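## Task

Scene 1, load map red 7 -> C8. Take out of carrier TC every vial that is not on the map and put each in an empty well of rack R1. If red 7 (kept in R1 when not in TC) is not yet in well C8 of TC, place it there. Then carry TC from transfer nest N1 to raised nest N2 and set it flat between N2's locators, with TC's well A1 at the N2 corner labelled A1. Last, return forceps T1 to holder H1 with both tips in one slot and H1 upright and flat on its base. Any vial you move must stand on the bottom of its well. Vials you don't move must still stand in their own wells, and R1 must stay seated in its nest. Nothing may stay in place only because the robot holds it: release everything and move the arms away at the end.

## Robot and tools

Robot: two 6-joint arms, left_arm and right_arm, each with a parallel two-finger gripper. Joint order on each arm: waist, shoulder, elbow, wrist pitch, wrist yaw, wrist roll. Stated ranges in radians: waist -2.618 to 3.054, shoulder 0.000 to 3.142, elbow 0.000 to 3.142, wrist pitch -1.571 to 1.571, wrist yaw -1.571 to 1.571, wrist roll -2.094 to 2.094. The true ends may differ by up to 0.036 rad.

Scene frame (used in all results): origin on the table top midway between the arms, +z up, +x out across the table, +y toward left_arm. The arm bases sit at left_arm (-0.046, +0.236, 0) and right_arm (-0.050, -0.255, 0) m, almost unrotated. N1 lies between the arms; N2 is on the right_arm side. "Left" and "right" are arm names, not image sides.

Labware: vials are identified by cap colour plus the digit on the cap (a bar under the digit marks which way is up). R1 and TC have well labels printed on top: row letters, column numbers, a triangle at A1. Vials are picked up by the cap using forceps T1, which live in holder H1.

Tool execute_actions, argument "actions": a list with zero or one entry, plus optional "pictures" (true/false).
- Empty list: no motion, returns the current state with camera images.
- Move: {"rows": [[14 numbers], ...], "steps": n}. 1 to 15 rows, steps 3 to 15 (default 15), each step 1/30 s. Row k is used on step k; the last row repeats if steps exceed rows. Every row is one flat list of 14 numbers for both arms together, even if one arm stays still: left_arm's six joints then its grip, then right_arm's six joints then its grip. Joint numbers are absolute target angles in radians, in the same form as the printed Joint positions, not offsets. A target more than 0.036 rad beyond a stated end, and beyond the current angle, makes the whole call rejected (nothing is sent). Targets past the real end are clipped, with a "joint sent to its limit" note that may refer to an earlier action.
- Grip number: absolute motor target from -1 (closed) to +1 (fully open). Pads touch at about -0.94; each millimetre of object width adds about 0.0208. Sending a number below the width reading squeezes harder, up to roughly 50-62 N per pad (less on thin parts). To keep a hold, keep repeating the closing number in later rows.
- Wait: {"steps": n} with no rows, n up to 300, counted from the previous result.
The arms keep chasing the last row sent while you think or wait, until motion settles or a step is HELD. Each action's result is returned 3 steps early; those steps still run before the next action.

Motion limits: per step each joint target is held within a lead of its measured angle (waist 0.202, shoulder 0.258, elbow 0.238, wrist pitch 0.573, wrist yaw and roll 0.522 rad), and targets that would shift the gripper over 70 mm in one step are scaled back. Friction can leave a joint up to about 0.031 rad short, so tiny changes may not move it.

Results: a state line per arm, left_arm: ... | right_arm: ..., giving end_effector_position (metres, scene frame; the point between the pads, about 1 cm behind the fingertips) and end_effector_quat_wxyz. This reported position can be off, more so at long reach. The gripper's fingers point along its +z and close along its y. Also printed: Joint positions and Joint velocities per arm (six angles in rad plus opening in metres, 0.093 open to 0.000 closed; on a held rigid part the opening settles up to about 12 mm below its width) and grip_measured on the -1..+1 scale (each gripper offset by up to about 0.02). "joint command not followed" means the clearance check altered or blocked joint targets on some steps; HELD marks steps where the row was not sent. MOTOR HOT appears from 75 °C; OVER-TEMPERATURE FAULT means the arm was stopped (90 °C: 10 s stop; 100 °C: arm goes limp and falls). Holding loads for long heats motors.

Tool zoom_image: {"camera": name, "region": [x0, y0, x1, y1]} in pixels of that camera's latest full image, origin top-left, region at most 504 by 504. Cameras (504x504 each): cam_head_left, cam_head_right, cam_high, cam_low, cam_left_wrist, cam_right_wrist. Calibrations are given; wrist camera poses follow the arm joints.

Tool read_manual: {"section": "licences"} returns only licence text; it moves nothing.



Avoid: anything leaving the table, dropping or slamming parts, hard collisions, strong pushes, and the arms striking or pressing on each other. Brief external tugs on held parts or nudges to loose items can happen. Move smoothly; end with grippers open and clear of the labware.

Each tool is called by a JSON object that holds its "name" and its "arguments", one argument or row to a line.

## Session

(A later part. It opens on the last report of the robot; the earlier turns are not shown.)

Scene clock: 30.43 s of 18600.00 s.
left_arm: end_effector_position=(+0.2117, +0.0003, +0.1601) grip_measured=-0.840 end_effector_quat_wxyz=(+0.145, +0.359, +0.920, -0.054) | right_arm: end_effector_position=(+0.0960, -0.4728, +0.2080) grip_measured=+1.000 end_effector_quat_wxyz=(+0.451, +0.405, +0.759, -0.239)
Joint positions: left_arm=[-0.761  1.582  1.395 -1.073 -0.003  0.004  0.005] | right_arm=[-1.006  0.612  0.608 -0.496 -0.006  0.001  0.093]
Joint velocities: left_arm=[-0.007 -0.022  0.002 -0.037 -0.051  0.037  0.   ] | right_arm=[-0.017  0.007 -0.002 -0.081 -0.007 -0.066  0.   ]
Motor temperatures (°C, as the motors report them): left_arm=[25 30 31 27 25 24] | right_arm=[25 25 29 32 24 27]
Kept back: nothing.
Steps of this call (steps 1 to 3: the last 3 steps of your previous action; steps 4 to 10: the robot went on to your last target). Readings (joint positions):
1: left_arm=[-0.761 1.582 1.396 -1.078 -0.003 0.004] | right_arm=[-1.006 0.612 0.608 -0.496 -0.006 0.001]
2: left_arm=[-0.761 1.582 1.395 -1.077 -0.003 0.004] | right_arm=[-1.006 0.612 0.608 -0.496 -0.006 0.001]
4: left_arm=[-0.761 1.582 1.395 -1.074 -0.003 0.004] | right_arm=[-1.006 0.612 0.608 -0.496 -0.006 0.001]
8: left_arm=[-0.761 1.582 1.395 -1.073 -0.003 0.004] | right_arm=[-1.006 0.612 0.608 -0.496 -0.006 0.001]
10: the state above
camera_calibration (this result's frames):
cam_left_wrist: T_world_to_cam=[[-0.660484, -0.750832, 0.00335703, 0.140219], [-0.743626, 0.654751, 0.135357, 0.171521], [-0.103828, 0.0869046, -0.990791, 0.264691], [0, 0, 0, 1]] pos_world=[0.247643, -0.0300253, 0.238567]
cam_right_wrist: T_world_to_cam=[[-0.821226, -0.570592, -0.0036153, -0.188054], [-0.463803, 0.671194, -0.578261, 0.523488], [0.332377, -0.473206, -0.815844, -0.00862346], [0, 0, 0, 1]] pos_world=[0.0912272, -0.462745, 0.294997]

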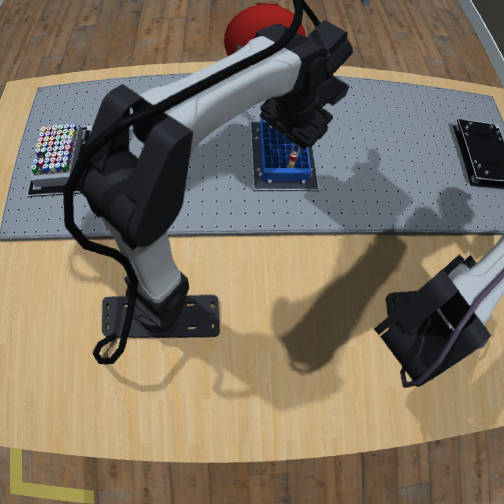

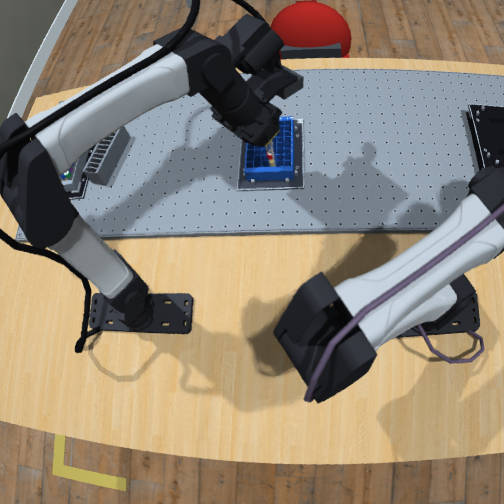

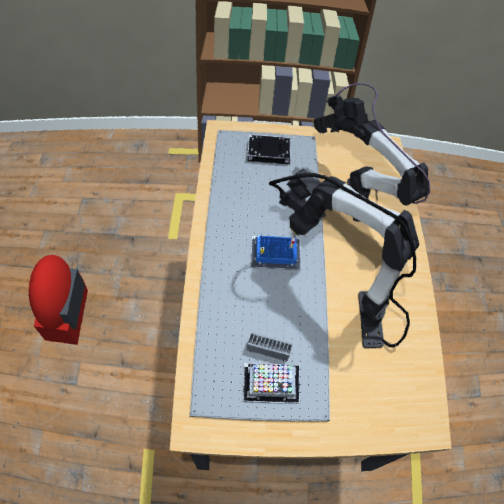

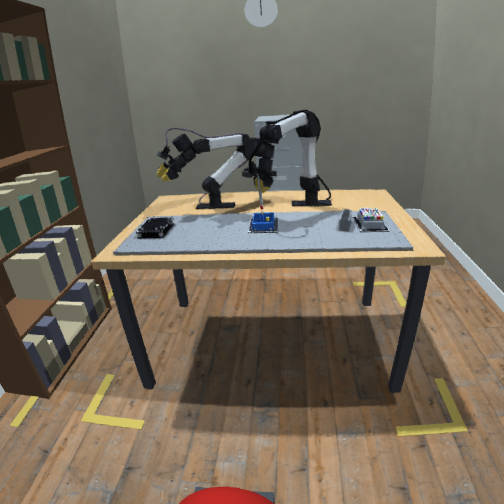

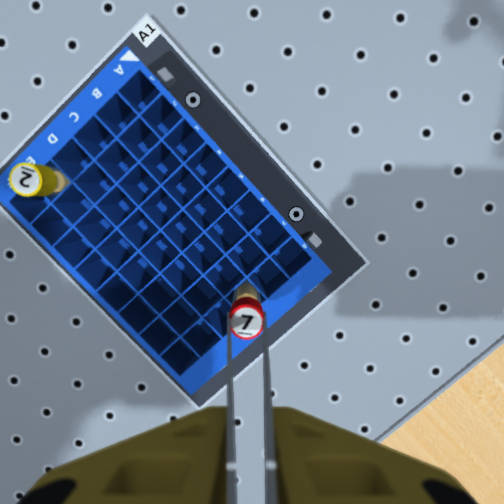

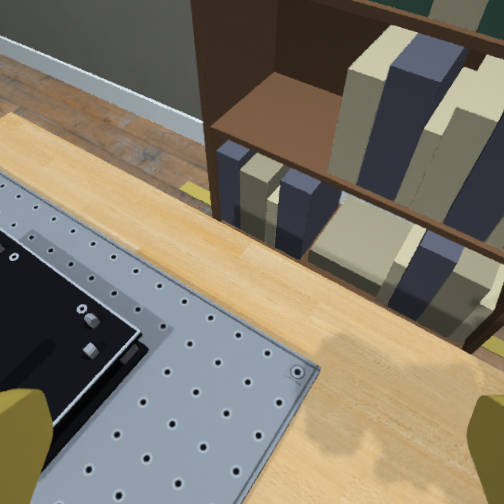

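Inserted. 12 mm more, then release.

{"name": "execute_actions", "arguments": {
  "actions": [
    {"rows":[[-0.773,1.57,1.381,-1.04,-0.01,0,-0.85,-1.0,0.6,0.6,-0.5,0,0,1],[-0.773,1.57,1.377,-1.033,-0.01,0,-0.85,-1.0,0.6,0.6,-0.5,0,0,1],[-0.773,1.57,1.373,-1.028,-0.01,0,-0.85,-1.0,0.6,0.6,-0.5,0,0,1],[-0.773,1.57,1.369,-1.024,-0.01,0,-0.85,-1.0,0.6,0.6,-0.5,0,0,1],[-0.773,1.57,1.365,-1.02,-0.01,0,-0.85,-1.0,0.6,0.6,-0.5,0,0,1],[-0.773,1.57,1.361,-1.016,-0.01,0,-0.85,-1.0,0.6,0.6,-0.5,0,0,1],[-0.773,1.57,1.357,-1.012,-0.01,0,-0.85,-1.0,0.6,0.6,-0.5,0,0,1],[-0.773,1.57,1.353,-1.008,-0.01,0,-0.85,-1.0,0.6,0.6,-0.5,0,0,1],[-0.773,1.57,1.349,-1.004,-0.01,0,-0.85,-1.0,0.6,0.6,-0.5,0,0,1],[-0.773,1.57,1.345,-1.001,-0.01,0,-0.85,-1.0,0.6,0.6,-0.5,0,0,1],[-0.773,1.57,1.341,-1.001,-0.01,0,-0.85,-1.0,0.6,0.6,-0.5,0,0,1],[-0.773,1.57,1.337,-1.001,-0.01,0,-0.85,-1.0,0.6,0.6,-0.5,0,0,1],[-0.773,1.57,1.333,-1.001,-0.01,0,-0.85,-1.0,0.6,0.6,-0.5,0,0,1]]}
  ]
}}

{"name": "execute_actions", "arguments": {
  "actions": [
    {"rows":[[-0.773,1.57,1.333,-1.001,-0.01,0,-0.85,-1.0,0.6,0.6,-0.5,0,0,1],[-0.773,1.57,1.333,-1.001,-0.01,0,-0.85,-1.0,0.6,0.6,-0.5,0,0,1],[-0.773,1.57,1.333,-1.001,-0.01,0,-0.85,-1.0,0.6,0.6,-0.5,0,0,1],[-0.773,1.57,1.333,-1.001,-0.01,0,-0.80,-1.0,0.6,0.6,-0.5,0,0,1],[-0.773,1.57,1.333,-1.001,-0.01,0,-0.76,-1.0,0.6,0.6,-0.5,0,0,1],[-0.773,1.57,1.333,-1.001,-0.01,0,-0.71,-1.0,0.6,0.6,-0.5,0,0,1]]}
  ],
  "pictures": true
}}

{"name": "zoom_image", "arguments": {
  "camera": "cam_low",
  "region": [230,170,300,240]
}}

Scene clock: 31.17 s of 18600.00 s.
left_arm: end_effector_position=(+0.2121, +0.0001, +0.1507) grip_measured=-0.840 end_effector_quat_wxyz=(+0.145, +0.359, +0.920, -0.054) | right_arm: end_effector_position=(+0.0960, -0.4728, +0.2080) grip_measured=+1.000 end_effector_quat_wxyz=(+0.451, +0.405, +0.759, -0.239)
Joint positions: left_arm=[-0.761  1.582  1.358 -1.035 -0.003  0.004  0.005] | right_arm=[-1.006  0.612  0.608 -0.496 -0.006  0.001  0.093]
Joint velocities: left_arm=[-0.002 -0.012 -0.11   0.081  0.022  0.051 -0.001] | right_arm=[-0.002 -0.002 -0.012 -0.051  0.022 -0.051  0.   ]
Motor temperatures (°C, as the motors report them): left_arm=[25 30 31 27 25 24] | right_arm=[25 25 29 32 24 27]
Steps of this call (steps 1 to 10: the robot went on to your last target; steps 11 to 22: the first 12 steps of this action). Readings (joint positions):
11: left_arm=[-0.761 1.582 1.395 -1.072 -0.003 0.004] | right_arm=[-1.006 0.612 0.608 -0.496 -0.006 0.001]
12: left_arm=[-0.761 1.582 1.395 -1.070 -0.003 0.004] | right_arm=[-1.006 0.612 0.608 -0.496 -0.006 0.001]
14: left_arm=[-0.761 1.582 1.393 -1.063 -0.003 0.004] | right_arm=[-1.006 0.612 0.608 -0.496 -0.006 0.001]
18: left_arm=[-0.761 1.582 1.375 -1.049 -0.003 0.004] | right_arm=[-1.006 0.612 0.608 -0.496 -0.006 0.001]
22: the state above

Scene clock: 31.67 s of 18600.00 s.
left_arm: end_effector_position=(+0.2125, -0.0003, +0.1482) grip_measured=-0.713 end_effector_quat_wxyz=(+0.146, +0.359, +0.920, -0.055) | right_arm: end_effector_position=(+0.0960, -0.4728, +0.2080) grip_measured=+1.000 end_effector_quat_wxyz=(+0.451, +0.405, +0.759, -0.239)
Joint positions: left_arm=[-0.761  1.582  1.347 -1.022 -0.003  0.004  0.011] | right_arm=[-1.006  0.612  0.608 -0.496 -0.006  0.001  0.093]
Joint velocities: left_arm=[-0.007  0.002 -0.002  0.007 -0.051  0.022 -0.   ] | right_arm=[ 0.022  0.012 -0.002 -0.007  0.051 -0.051  0.   ]
Motor temperatures (°C, as the motors report them): left_arm=[25 30 31 27 25 24] | right_arm=[25 25 30 32 24 27]
Steps of this call (steps 1 to 3: the last 3 steps of your previous action; steps 4 to 15: the first 12 steps of this action). Readings (joint positions):
4: left_arm=[-0.761 1.582 1.348 -1.027 -0.003 0.004] | right_arm=[-1.006 0.612 0.608 -0.496 -0.006 0.001]
5: left_arm=[-0.761 1.582 1.347 -1.026 -0.003 0.004] | right_arm=[-1.006 0.612 0.608 -0.496 -0.006 0.001]
7: left_arm=[-0.761 1.582 1.347 -1.024 -0.003 0.004] | right_arm=[-1.006 0.612 0.608 -0.496 -0.006 0.001]
11: left_arm=[-0.761 1.582 1.347 -1.023 -0.003 0.004] | right_arm=[-1.006 0.612 0.608 -0.496 -0.006 0.001]
15: the state above
camera_calibration (this result's frames):
cam_left_wrist: T_world_to_cam=[[-0.660403, -0.750905, 0.00304562, 0.140334], [-0.744, 0.654869, 0.132704, 0.174568], [-0.101643, 0.0853723, -0.991151, 0.252602], [0, 0, 0, 1]] pos_world=[0.248231, -0.0305069, 0.226774]
cam_right_wrist: T_world_to_cam=[[-0.821226, -0.570592, -0.0036153, -0.188054], [-0.463803, 0.671194, -0.578261, 0.523488], [0.332377, -0.473206, -0.815844, -0.00862346], [0, 0, 0, 1]] pos_world=[0.0912272, -0.462745, 0.294997]

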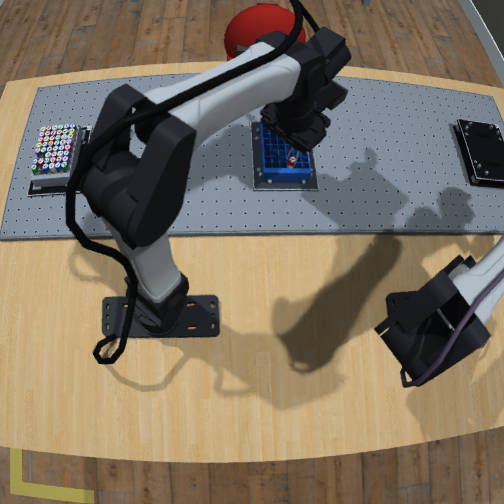

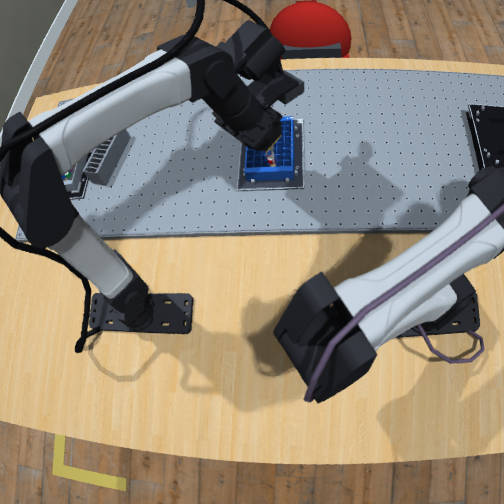

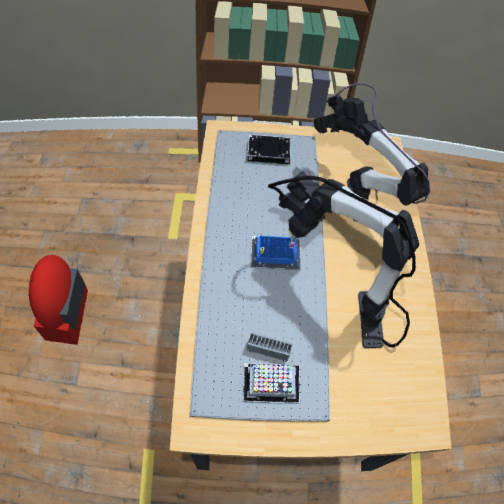

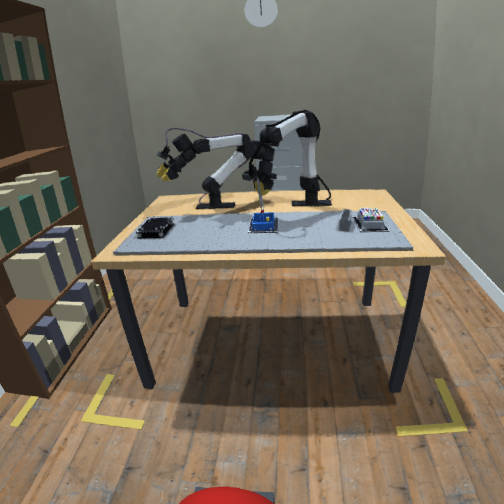

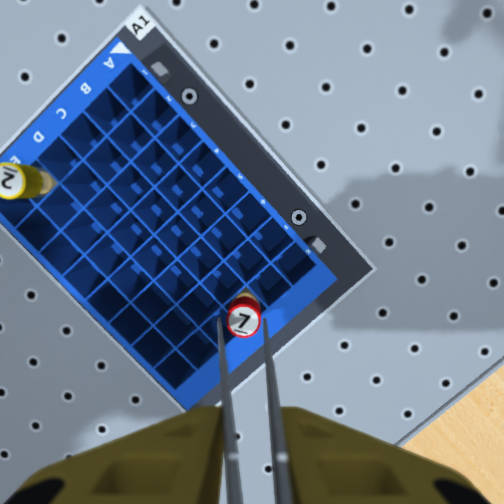

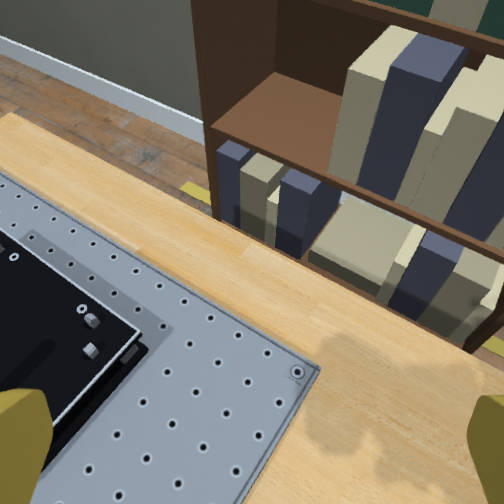

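Region (230, 170, 300, 240) of cam_low's 504x504 image, scaled by 7.200, with more detail than that image has.

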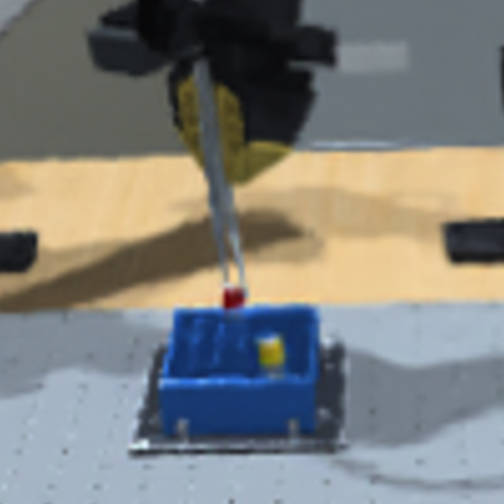

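{"name": "execute_actions", "arguments": {
  "actions": [
    {"rows":[[-0.773,1.57,1.385,-1.06,-0.01,0,-0.71,-1.0,0.6,0.6,-0.5,0,0,1],[-0.773,1.57,1.395,-1.075,-0.01,0,-0.71,-1.0,0.6,0.6,-0.5,0,0,1],[-0.773,1.57,1.405,-1.09,-0.01,0,-0.71,-1.0,0.6,0.6,-0.5,0,0,1],[-0.773,1.57,1.415,-1.10,-0.01,0,-0.71,-1.0,0.6,0.6,-0.5,0,0,1],[-0.773,1.57,1.425,-1.11,-0.01,0,-0.71,-1.0,0.6,0.6,-0.5,0,0,1],[-0.773,1.57,1.435,-1.12,-0.01,0,-0.71,-1.0,0.6,0.6,-0.5,0,0,1],[-0.773,1.57,1.45,-1.135,-0.01,0,-0.71,-1.0,0.6,0.6,-0.5,0,0,1],[-0.773,1.57,1.47,-1.135,-0.01,0,-0.71,-1.0,0.6,0.6,-0.5,0,0,1]],"steps":12}
  ]
}}

{"name": "execute_actions", "arguments": {
  "actions": [
    {"rows":[[-0.72,1.64,1.53,-1.135,-0.01,0,-0.71,-1.0,0.6,0.6,-0.5,0,0,1],[-0.72,1.64,1.53,-1.135,-0.01,0,-0.71,-1.0,0.6,0.6,-0.5,0,0,1],[-0.72,1.64,1.53,-1.135,-0.01,0,-0.71,-1.0,0.6,0.6,-0.5,0,0,1],[-0.66,1.70,1.59,-1.135,-0.01,0,-0.71,-1.0,0.6,0.6,-0.5,0,0,1],[-0.66,1.70,1.59,-1.135,-0.01,0,-0.71,-1.0,0.6,0.6,-0.5,0,0,1],[-0.66,1.70,1.59,-1.135,-0.01,0,-0.71,-1.0,0.6,0.6,-0.5,0,0,1],[-0.60,1.76,1.65,-1.135,-0.01,0,-0.71,-1.0,0.6,0.6,-0.5,0,0,1],[-0.60,1.76,1.65,-1.135,-0.01,0,-0.71,-1.0,0.6,0.6,-0.5,0,0,1],[-0.60,1.76,1.65,-1.135,-0.01,0,-0.71,-1.0,0.6,0.6,-0.5,0,0,1],[-0.55,1.81,1.71,-1.135,-0.01,0,-0.71,-1.0,0.6,0.6,-0.5,0,0,1],[-0.55,1.81,1.71,-1.135,-0.01,0,-0.71,-1.0,0.6,0.6,-0.5,0,0,1],[-0.55,1.81,1.71,-1.135,-0.01,0,-0.71,-1.0,0.6,0.6,-0.5,0,0,1],[-0.525,1.835,1.71,-1.135,-0.01,0,-0.71,-1.0,0.6,0.6,-0.5,0,0,1]]}
  ]
}}

{"name": "execute_actions", "arguments": {
  "actions": [
    {"steps":15}
  ],
  "pictures": true
}}

Scene clock: 32.47 s of 18600.00 s.
left_arm: end_effector_position=(+0.2132, -0.0009, +0.1700) grip_measured=-0.713 end_effector_quat_wxyz=(+0.150, +0.359, +0.920, -0.056) | right_arm: end_effector_position=(+0.0960, -0.4728, +0.2080) grip_measured=+1.000 end_effector_quat_wxyz=(+0.451, +0.405, +0.759, -0.239)
Joint positions: left_arm=[-0.761  1.582  1.431 -1.098 -0.003  0.004  0.011] | right_arm=[-1.006  0.612  0.608 -0.496 -0.006  0.001  0.093]
Joint velocities: left_arm=[-0.002 -0.002  0.335 -0.183 -0.081 -0.037 -0.   ] | right_arm=[ 0.007 -0.007 -0.007 -0.022 -0.081 -0.081  0.   ]
Motor temperatures (°C, as the motors report them): left_arm=[25 30 31 27 25 24] | right_arm=[25 25 30 32 24 27]
Steps of this call (steps 1 to 3: the last 3 steps of your previous action; steps 4 to 15: the robot went on to your last target; steps 16 to 24: the first 9 steps of this action). Readings (joint positions):
16: left_arm=[-0.761 1.582 1.350 -1.025 -0.003 0.004] | right_arm=[-1.006 0.612 0.608 -0.496 -0.006 0.001]
17: left_arm=[-0.761 1.582 1.354 -1.033 -0.003 0.004] | right_arm=[-1.006 0.612 0.608 -0.496 -0.006 0.001]
19: left_arm=[-0.761 1.582 1.372 -1.053 -0.003 0.004] | right_arm=[-1.006 0.612 0.608 -0.496 -0.006 0.001]
23: left_arm=[-0.761 1.582 1.419 -1.090 -0.003 0.004] | right_arm=[-1.006 0.612 0.608 -0.496 -0.006 0.001]
24: the state above

Scene clock: 32.97 s of 18600.00 s.
left_arm: end_effector_position=(+0.2975, +0.0247, +0.1738) grip_measured=-0.713 end_effector_quat_wxyz=(+0.155, +0.271, +0.949, -0.041) | right_arm: end_effector_position=(+0.0960, -0.4728, +0.2080) grip_measured=+1.000 end_effector_quat_wxyz=(+0.451, +0.405, +0.759, -0.239)
Joint positions: left_arm=[-0.573  1.785  1.673 -1.135 -0.005  0.004  0.011] | right_arm=[-1.006  0.612  0.608 -0.496 -0.006  0.001  0.093]
Joint velocities: left_arm=[ 0.447  0.427  0.344  0.051 -0.051 -0.037 -0.001] | right_arm=[ 0.007  0.017 -0.007  0.007 -0.037 -0.037  0.   ]
Motor temperatures (°C, as the motors report them): left_arm=[25 30 31 27 25 24] | right_arm=[25 25 30 32 24 27]
Steps of this call (steps 1 to 3: the last 3 steps of your previous action; steps 4 to 15: the first 12 steps of this action). Readings (joint positions):
4: left_arm=[-0.758 1.588 1.461 -1.114 -0.003 0.004] | right_arm=[-1.006 0.612 0.608 -0.496 -0.006 0.001]
5: left_arm=[-0.752 1.599 1.480 -1.123 -0.003 0.004] | right_arm=[-1.006 0.612 0.608 -0.496 -0.006 0.001]
7: left_arm=[-0.732 1.624 1.514 -1.130 -0.001 0.004] | right_arm=[-1.006 0.612 0.608 -0.496 -0.006 0.001]
11: left_arm=[-0.651 1.705 1.600 -1.137 -0.001 0.004] | right_arm=[-1.006 0.612 0.608 -0.496 -0.006 0.001]
15: the state above

Scene clock: 33.47 s of 18600.00 s.
left_arm: end_effector_position=(+0.3116, +0.0378, +0.1626) grip_measured=-0.713 end_effector_quat_wxyz=(+0.145, +0.250, +0.957, -0.033) | right_arm: end_effector_position=(+0.0960, -0.4728, +0.2080) grip_measured=+1.000 end_effector_quat_wxyz=(+0.451, +0.405, +0.759, -0.239)
Joint positions: left_arm=[-0.528  1.826  1.687 -1.134 -0.008  0.004  0.011] | right_arm=[-1.006  0.612  0.608 -0.496 -0.006  0.001  0.093]
Joint velocities: left_arm=[-0.007 -0.007 -0.012 -0.037 -0.066 -0.037 -0.001] | right_arm=[-0.002 -0.007  0.007 -0.066 -0.022 -0.066  0.   ]
Motor temperatures (°C, as the motors report them): left_arm=[25 30 31 27 25 24] | right_arm=[25 25 30 32 24 27]
Kept back: nothing.
Steps of this call (steps 1 to 3: the last 3 steps of your previous action; steps 4 to 15: the robot went on to your last target). Readings (joint positions):
1: left_arm=[-0.558 1.798 1.681 -1.134 -0.005 0.004] | right_arm=[-1.006 0.612 0.608 -0.496 -0.006 0.001]
2: left_arm=[-0.546 1.808 1.686 -1.134 -0.006 0.004] | right_arm=[-1.006 0.612 0.608 -0.496 -0.006 0.001]
4: left_arm=[-0.531 1.821 1.687 -1.134 -0.007 0.004] | right_arm=[-1.006 0.612 0.608 -0.496 -0.006 0.001]
8: left_arm=[-0.528 1.826 1.687 -1.134 -0.008 0.004] | right_arm=[-1.006 0.612 0.608 -0.496 -0.006 0.001]
15: the state above
camera_calibration (this result's frames):
cam_left_wrist: T_world_to_cam=[[-0.468315, -0.883561, -0.00127574, 0.180172], [-0.873856, 0.462956, 0.148485, 0.266589], [-0.130605, 0.0706524, -0.988914, 0.282892], [0, 0, 0, 1]] pos_world=[0.354284, 0.0157867, 0.240401]
cam_right_wrist: T_world_to_cam=[[-0.821226, -0.570592, -0.0036153, -0.188054], [-0.463803, 0.671194, -0.578261, 0.523488], [0.332377, -0.473206, -0.815844, -0.00862346], [0, 0, 0, 1]] pos_world=[0.0912272, -0.462745, 0.294997]

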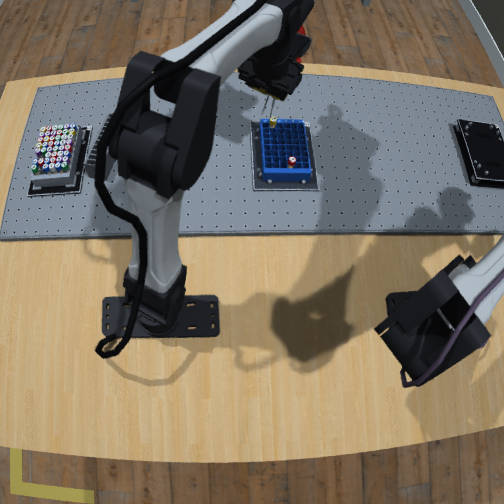

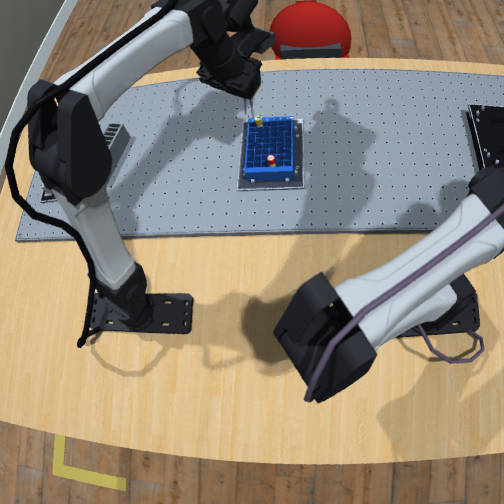

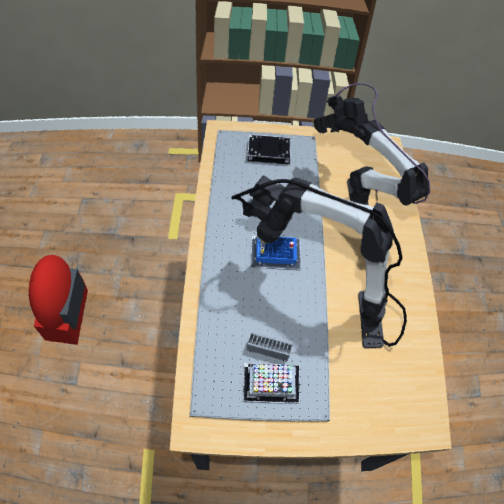

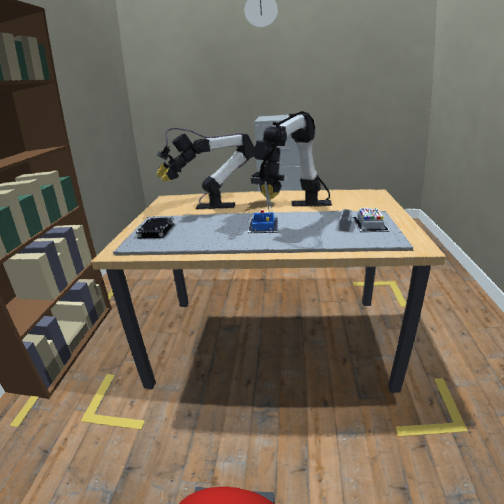

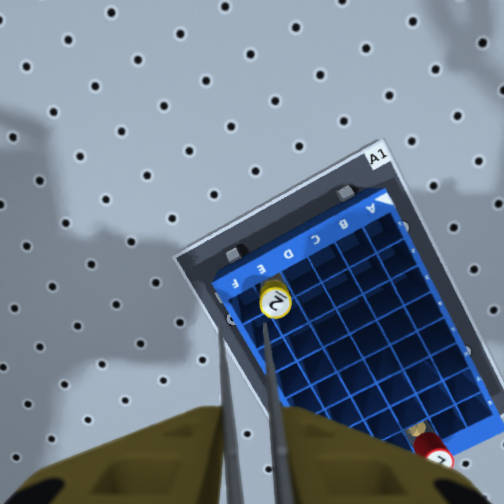

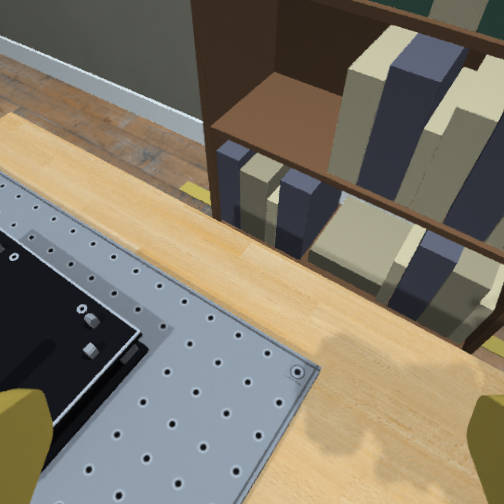

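{"name": "execute_actions", "arguments": {
  "actions": [
    {"rows":[[-0.573,1.835,1.70,-1.096,-0.01,0,-0.71,-1.0,0.6,0.6,-0.5,0,0,1]]}
  ]
}}

{"name": "execute_actions", "arguments": {
  "actions": [
    {"rows":[[-0.573,1.835,1.665,-1.075,-0.01,0,-0.71,-1.0,0.6,0.6,-0.5,0,0,1],[-0.573,1.835,1.66,-1.07,-0.01,0,-0.71,-1.0,0.6,0.6,-0.5,0,0,1],[-0.573,1.835,1.655,-1.066,-0.01,0,-0.71,-1.0,0.6,0.6,-0.5,0,0,1],[-0.573,1.835,1.65,-1.066,-0.01,0,-0.71,-1.0,0.6,0.6,-0.5,0,0,1],[-0.573,1.835,1.643,-1.066,-0.01,0,-0.71,-1.0,0.6,0.6,-0.5,0,0,1]]}
  ]
}}

{"name": "execute_actions", "arguments": {
  "actions": [
    {"steps":8}
  ],
  "pictures": true
}}

{"name": "zoom_image", "arguments": {
  "camera": "cam_low",
  "region": [230,170,300,240]
}}

Scene clock: 34.03 s of 18600.00 s.
left_arm: end_effector_position=(+0.3071, +0.0226, +0.1637) grip_measured=-0.713 end_effector_quat_wxyz=(+0.152, +0.267, +0.951, -0.038) | right_arm: end_effector_position=(+0.0960, -0.4728, +0.2080) grip_measured=+1.000 end_effector_quat_wxyz=(+0.451, +0.405, +0.759, -0.239)
Joint positions: left_arm=[-0.567  1.826  1.687 -1.118 -0.009  0.004  0.011] | right_arm=[-1.006  0.612  0.608 -0.496 -0.006  0.001  0.093]
Joint velocities: left_arm=[-0.012 -0.012 -0.002 -0.007  0.037 -0.007  0.   ] | right_arm=[-0.007  0.002 -0.012 -0.066 -0.037  0.037  0.   ]
Motor temperatures (°C, as the motors report them): left_arm=[25 31 31 27 25 24] | right_arm=[25 25 30 32 24 27]
Steps of this call (steps 1 to 5: the robot went on to your last target; steps 6 to 17: the first 12 steps of this action). Readings (joint positions):
6: left_arm=[-0.531 1.826 1.687 -1.133 -0.008 0.004] | right_arm=[-1.006 0.612 0.608 -0.496 -0.006 0.001]
7: left_arm=[-0.536 1.826 1.687 -1.130 -0.009 0.004] | right_arm=[-1.006 0.612 0.608 -0.496 -0.006 0.001]
9: left_arm=[-0.553 1.826 1.687 -1.125 -0.009 0.004] | right_arm=[-1.006 0.612 0.608 -0.496 -0.006 0.001]
13: left_arm=[-0.567 1.826 1.687 -1.119 -0.009 0.004] | right_arm=[-1.006 0.612 0.608 -0.496 -0.006 0.001]
17: the state above

Scene clock: 34.53 s of 18600.00 s.
left_arm: end_effector_position=(+0.3069, +0.0227, +0.1557) grip_measured=-0.713 end_effector_quat_wxyz=(+0.150, +0.268, +0.951, -0.037) | right_arm: end_effector_position=(+0.0960, -0.4728, +0.2080) grip_measured=+1.000 end_effector_quat_wxyz=(+0.451, +0.405, +0.759, -0.239)
Joint positions: left_arm=[-0.567  1.826  1.656 -1.09  -0.009  0.004  0.011] | right_arm=[-1.006  0.612  0.608 -0.496 -0.006  0.001  0.093]
Joint velocities: left_arm=[-0.002  0.002 -0.002  0.051 -0.022 -0.022  0.   ] | right_arm=[ 0.002  0.002  0.002 -0.066  0.051  0.007  0.   ]
Motor temperatures (°C, as the motors report them): left_arm=[25 31 31 27 25 24] | right_arm=[25 25 30 32 24 27]
Steps of this call (steps 1 to 3: the last 3 steps of your previous action; steps 4 to 15: the first 12 steps of this action). Readings (joint positions):
4: left_arm=[-0.567 1.826 1.686 -1.115 -0.009 0.004] | right_arm=[-1.006 0.612 0.608 -0.496 -0.006 0.001]
5: left_arm=[-0.567 1.826 1.684 -1.110 -0.009 0.004] | right_arm=[-1.006 0.612 0.608 -0.496 -0.006 0.001]
7: left_arm=[-0.567 1.826 1.675 -1.099 -0.009 0.004] | right_arm=[-1.006 0.612 0.608 -0.496 -0.006 0.001]
11: left_arm=[-0.567 1.826 1.657 -1.093 -0.009 0.004] | right_arm=[-1.006 0.612 0.608 -0.496 -0.006 0.001]
15: the state above

Scene clock: 34.80 s of 18600.00 s.
left_arm: end_effector_position=(+0.3075, +0.0223, +0.1559) grip_measured=-0.713 end_effector_quat_wxyz=(+0.152, +0.267, +0.951, -0.037) | right_arm: end_effector_position=(+0.0960, -0.4728, +0.2080) grip_measured=+1.000 end_effector_quat_wxyz=(+0.451, +0.405, +0.759, -0.239)
Joint positions: left_arm=[-0.567  1.826  1.656 -1.087 -0.009  0.004  0.011] | right_arm=[-1.006  0.612  0.608 -0.496 -0.006  0.001  0.093]
Joint velocities: left_arm=[ 0.017  0.007 -0.007  0.066  0.007  0.022 -0.   ] | right_arm=[-0.002 -0.017 -0.002 -0.022  0.007  0.022  0.   ]
Motor temperatures (°C, as the motors report them): left_arm=[25 31 31 27 25 24] | right_arm=[25 25 30 32 24 27]
Kept back: nothing.
Steps of this call (steps 1 to 3: the last 3 steps of your previous action; steps 4 to 8: the robot went on to your last target). Readings (joint positions):
1: left_arm=[-0.567 1.826 1.656 -1.089 -0.009 0.004] | right_arm=[-1.006 0.612 0.608 -0.496 -0.006 0.001]
2: left_arm=[-0.567 1.826 1.656 -1.089 -0.009 0.004] | right_arm=[-1.006 0.612 0.608 -0.496 -0.006 0.001]
4: left_arm=[-0.567 1.826 1.656 -1.088 -0.009 0.004] | right_arm=[-1.006 0.612 0.608 -0.496 -0.006 0.001]
8: the state above
camera_calibration (this result's frames):
cam_left_wrist: T_world_to_cam=[[-0.501248, -0.8653, -0.00240425, 0.174482], [-0.857779, 0.496522, 0.132973, 0.267971], [-0.113868, 0.0687149, -0.991117, 0.272153], [0, 0, 0, 1]] pos_world=[0.348308, -0.000775181, 0.234522]
cam_right_wrist: T_world_to_cam=[[-0.821226, -0.570592, -0.0036153, -0.188054], [-0.463803, 0.671194, -0.578261, 0.523488], [0.332377, -0.473206, -0.815844, -0.00862346], [0, 0, 0, 1]] pos_world=[0.0912272, -0.462745, 0.294997]

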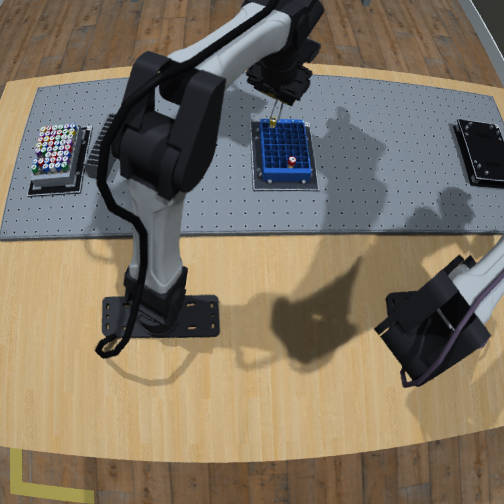

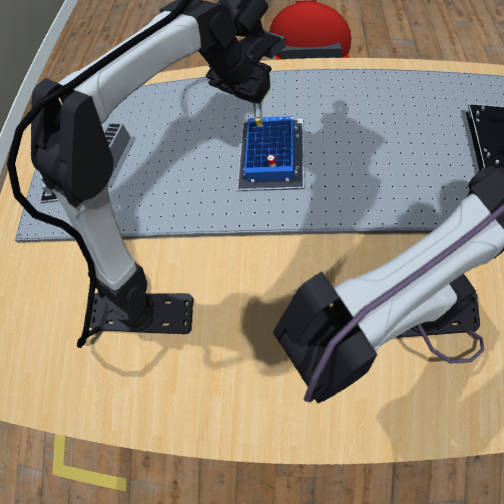

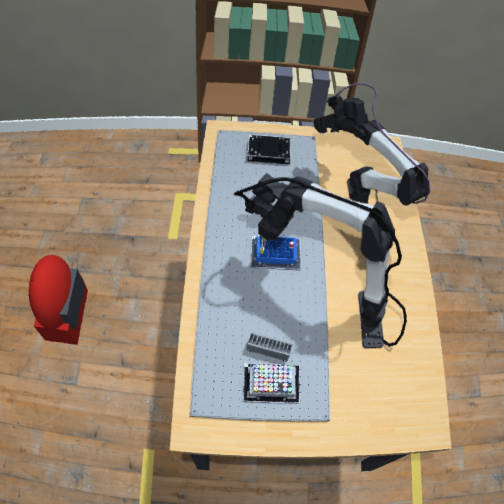

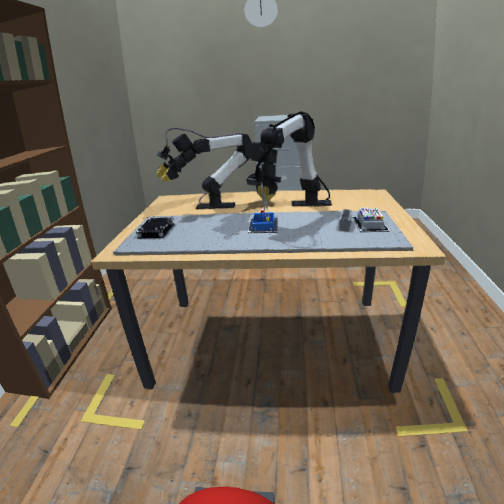

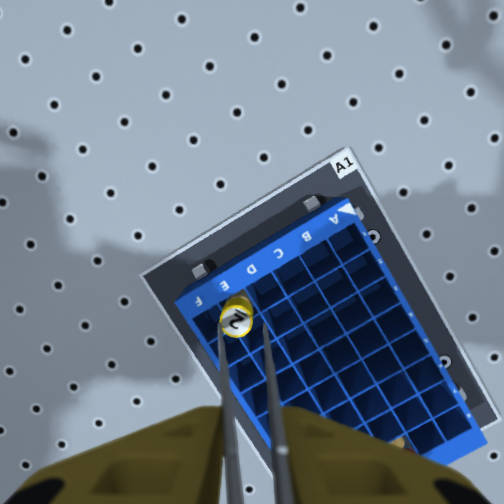

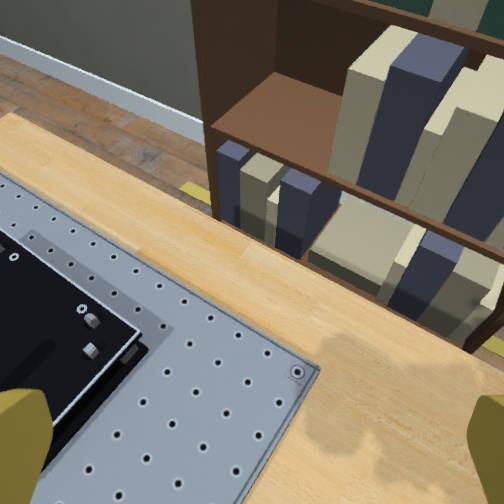

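Region (230, 170, 300, 240) of cam_low's 504x504 image, scaled by 7.200, with more detail than that image has.

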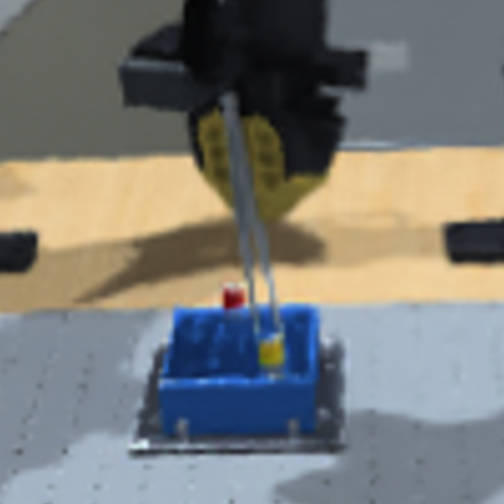

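{"name": "execute_actions", "arguments": {
  "actions": [
    {"rows":[[-0.548,1.835,1.643,-1.066,-0.01,0,-0.71,-1.0,0.6,0.6,-0.5,0,0,1]],"steps":12}
  ]
}}

{"name": "execute_actions", "arguments": {
  "actions": [
    {"rows":[[-0.548,1.835,1.639,-1.05,-0.01,0,-0.71,-1.0,0.6,0.6,-0.5,0,0,1],[-0.548,1.835,1.635,-1.044,-0.01,0,-0.71,-1.0,0.6,0.6,-0.5,0,0,1],[-0.548,1.835,1.63,-1.038,-0.01,0,-0.71,-1.0,0.6,0.6,-0.5,0,0,1],[-0.548,1.835,1.625,-1.032,-0.01,0,-0.71,-1.0,0.6,0.6,-0.5,0,0,1],[-0.548,1.835,1.62,-1.028,-0.01,0,-0.71,-1.0,0.6,0.6,-0.5,0,0,1],[-0.548,1.835,1.615,-1.028,-0.01,0,-0.71,-1.0,0.6,0.6,-0.5,0,0,1],[-0.548,1.835,1.61,-1.028,-0.01,0,-0.71,-1.0,0.6,0.6,-0.5,0,0,1],[-0.548,1.835,1.607,-1.028,-0.01,0,-0.71,-1.0,0.6,0.6,-0.5,0,0,1]]}
  ]
}}

{"name": "execute_actions", "arguments": {
  "actions": [
    {"steps":8}
  ],
  "pictures": true
}}

{"name": "zoom_image", "arguments": {
  "camera": "cam_low",
  "region": [230,170,300,240]
}}

{"name": "zoom_image", "arguments": {
  "camera": "cam_left_wrist",
  "region": [170,250,330,410]
}}

Scene clock: 35.33 s of 18600.00 s.
left_arm: end_effector_position=(+0.3092, +0.0246, +0.1560) grip_measured=-0.713 end_effector_quat_wxyz=(+0.152, +0.264, +0.952, -0.037) | right_arm: end_effector_position=(+0.0960, -0.4728, +0.2080) grip_measured=+1.000 end_effector_quat_wxyz=(+0.451, +0.405, +0.759, -0.239)
Joint positions: left_arm=[-0.56   1.826  1.656 -1.086 -0.009  0.004  0.011] | right_arm=[-1.006  0.612  0.608 -0.496 -0.006  0.001  0.093]
Joint velocities: left_arm=[-0.007  0.007 -0.022  0.066  0.007  0.007 -0.   ] | right_arm=[-0.007  0.002  0.002  0.022  0.022 -0.066  0.   ]
Motor temperatures (°C, as the motors report them): left_arm=[25 31 31 27 25 24] | right_arm=[25 25 30 32 24 27]
Steps of this call (steps 1 to 7: the robot went on to your last target; steps 8 to 16: the first 9 steps of this action). Readings (joint positions):
8: left_arm=[-0.566 1.826 1.656 -1.087 -0.009 0.004] | right_arm=[-1.006 0.612 0.608 -0.496 -0.006 0.001]
9: left_arm=[-0.565 1.826 1.656 -1.087 -0.009 0.004] | right_arm=[-1.006 0.612 0.608 -0.496 -0.006 0.001]
11: left_arm=[-0.562 1.826 1.656 -1.086 -0.009 0.004] | right_arm=[-1.006 0.612 0.608 -0.496 -0.006 0.001]
15: left_arm=[-0.560 1.826 1.656 -1.086 -0.009 0.004] | right_arm=[-1.006 0.612 0.608 -0.496 -0.006 0.001]
16: the state above

Scene clock: 35.83 s of 18600.00 s.
left_arm: end_effector_position=(+0.3087, +0.0249, +0.1465) grip_measured=-0.713 end_effector_quat_wxyz=(+0.150, +0.264, +0.952, -0.036) | right_arm: end_effector_position=(+0.0960, -0.4728, +0.2080) grip_measured=+1.000 end_effector_quat_wxyz=(+0.451, +0.405, +0.759, -0.239)
Joint positions: left_arm=[-0.56   1.826  1.62  -1.055 -0.009  0.004  0.011] | right_arm=[-1.006  0.612  0.608 -0.496 -0.006  0.001  0.093]
Joint velocities: left_arm=[ 0.002 -0.002  0.002  0.007 -0.022 -0.066  0.001] | right_arm=[-0.002  0.007 -0.007  0.007 -0.037  0.037  0.   ]
Motor temperatures (°C, as the motors report them): left_arm=[25 31 31 27 25 24] | right_arm=[25 25 30 32 24 27]
Steps of this call (steps 1 to 3: the last 3 steps of your previous action; steps 4 to 15: the first 12 steps of this action). Readings (joint positions):
4: left_arm=[-0.560 1.826 1.656 -1.085 -0.009 0.004] | right_arm=[-1.006 0.612 0.608 -0.496 -0.006 0.001]
5: left_arm=[-0.560 1.826 1.656 -1.082 -0.009 0.004] | right_arm=[-1.006 0.612 0.608 -0.496 -0.006 0.001]
7: left_arm=[-0.560 1.826 1.651 -1.071 -0.009 0.004] | right_arm=[-1.006 0.612 0.608 -0.496 -0.006 0.001]
11: left_arm=[-0.560 1.826 1.629 -1.056 -0.009 0.004] | right_arm=[-1.006 0.612 0.608 -0.496 -0.006 0.001]
15: the state above

Scene clock: 36.10 s of 18600.00 s.
left_arm: end_effector_position=(+0.3097, +0.0243, +0.1469) grip_measured=-0.713 end_effector_quat_wxyz=(+0.152, +0.264, +0.952, -0.037) | right_arm: end_effector_position=(+0.0960, -0.4728, +0.2080) grip_measured=+1.000 end_effector_quat_wxyz=(+0.451, +0.405, +0.759, -0.239)
Joint positions: left_arm=[-0.56   1.826  1.62  -1.049 -0.009  0.004  0.011] | right_arm=[-1.006  0.612  0.608 -0.496 -0.006  0.001  0.093]
Joint velocities: left_arm=[-0.007 -0.002  0.002 -0.051  0.051 -0.037  0.001] | right_arm=[-0.007  0.012 -0.007  0.007  0.081  0.022  0.   ]
Motor temperatures (°C, as the motors report them): left_arm=[25 31 31 27 25 24] | right_arm=[25 25 30 32 24 27]
Kept back: nothing.
Steps of this call (steps 1 to 3: the last 3 steps of your previous action; steps 4 to 8: the robot went on to your last target). Readings (joint positions):
1: left_arm=[-0.560 1.826 1.620 -1.054 -0.009 0.004] | right_arm=[-1.006 0.612 0.608 -0.496 -0.006 0.001]
2: left_arm=[-0.560 1.826 1.620 -1.053 -0.009 0.004] | right_arm=[-1.006 0.612 0.608 -0.496 -0.006 0.001]
4: left_arm=[-0.560 1.826 1.620 -1.051 -0.009 0.004] | right_arm=[-1.006 0.612 0.608 -0.496 -0.006 0.001]
8: the state above
camera_calibration (this result's frames):
cam_left_wrist: T_world_to_cam=[[-0.495292, -0.868723, -0.00237203, 0.175519], [-0.861341, 0.490724, 0.131461, 0.271494], [-0.113039, 0.0671547, -0.991319, 0.263138], [0, 0, 0, 1]] pos_world=[0.350527, 0.00157749, 0.225579]
cam_right_wrist: T_world_to_cam=[[-0.821226, -0.570592, -0.0036153, -0.188054], [-0.463803, 0.671194, -0.578261, 0.523488], [0.332377, -0.473206, -0.815844, -0.00862346], [0, 0, 0, 1]] pos_world=[0.0912272, -0.462745, 0.294997]

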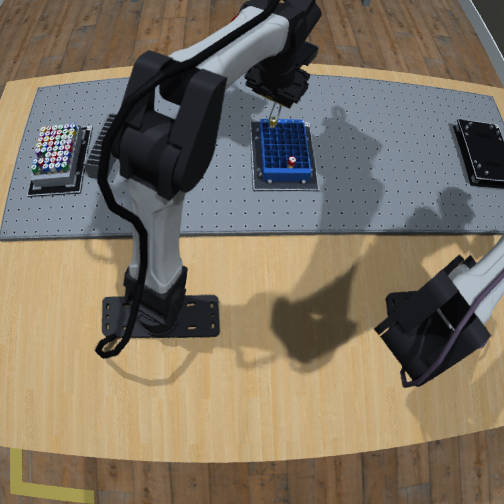

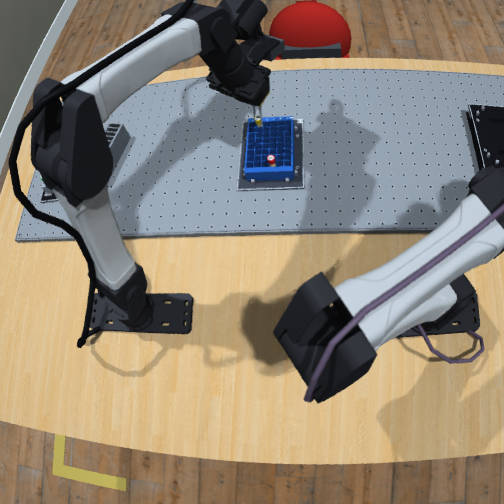

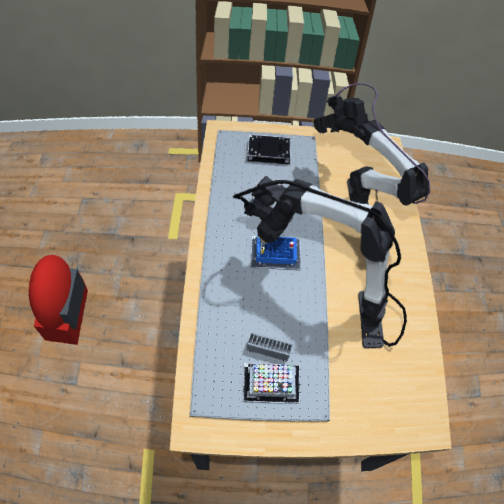

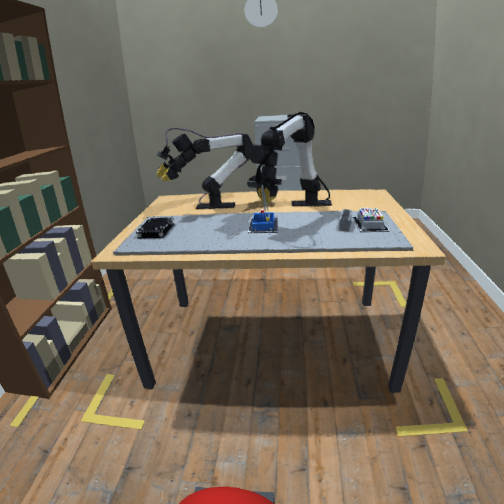

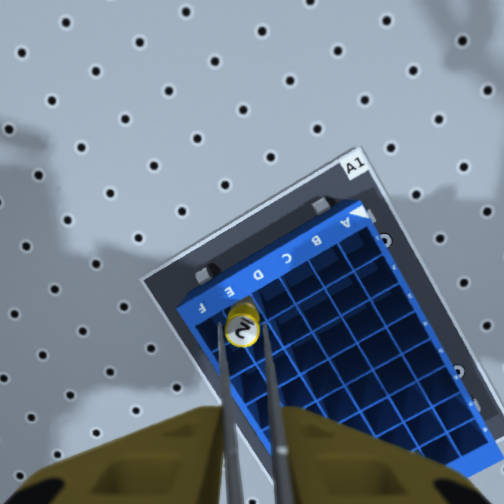

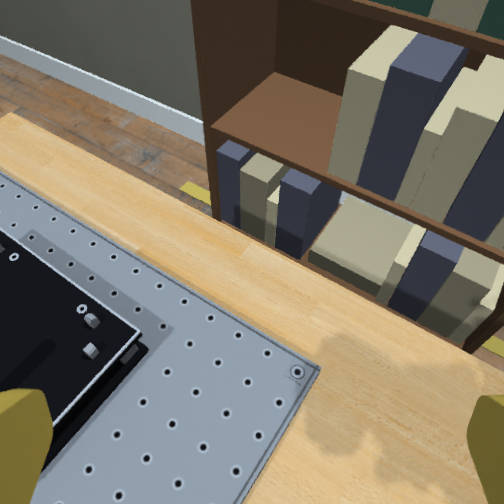

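Region (230, 170, 300, 240) of cam_low's 504x504 image, scaled by 7.200, with more detail than that image has.

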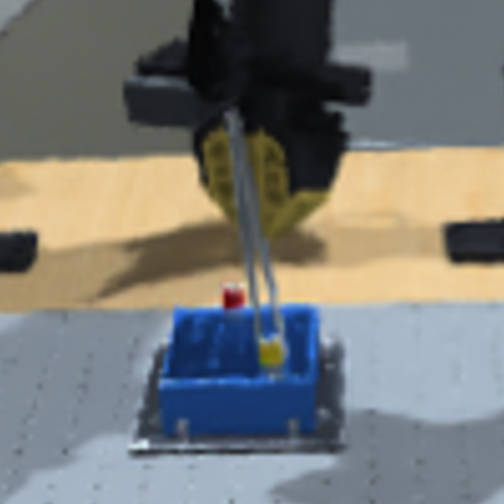

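Region (170, 250, 330, 410) of cam_left_wrist's 504x504 image, scaled by 3.150, with more detail than that image has.

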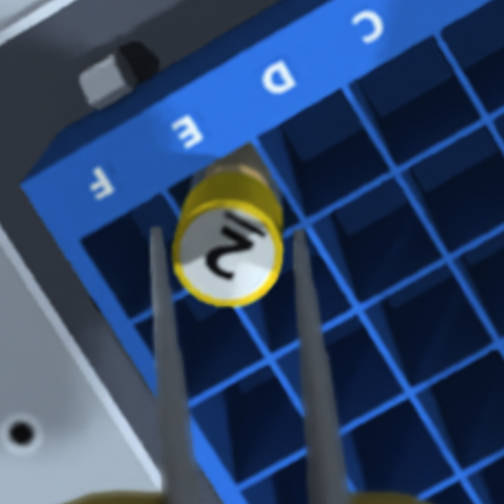

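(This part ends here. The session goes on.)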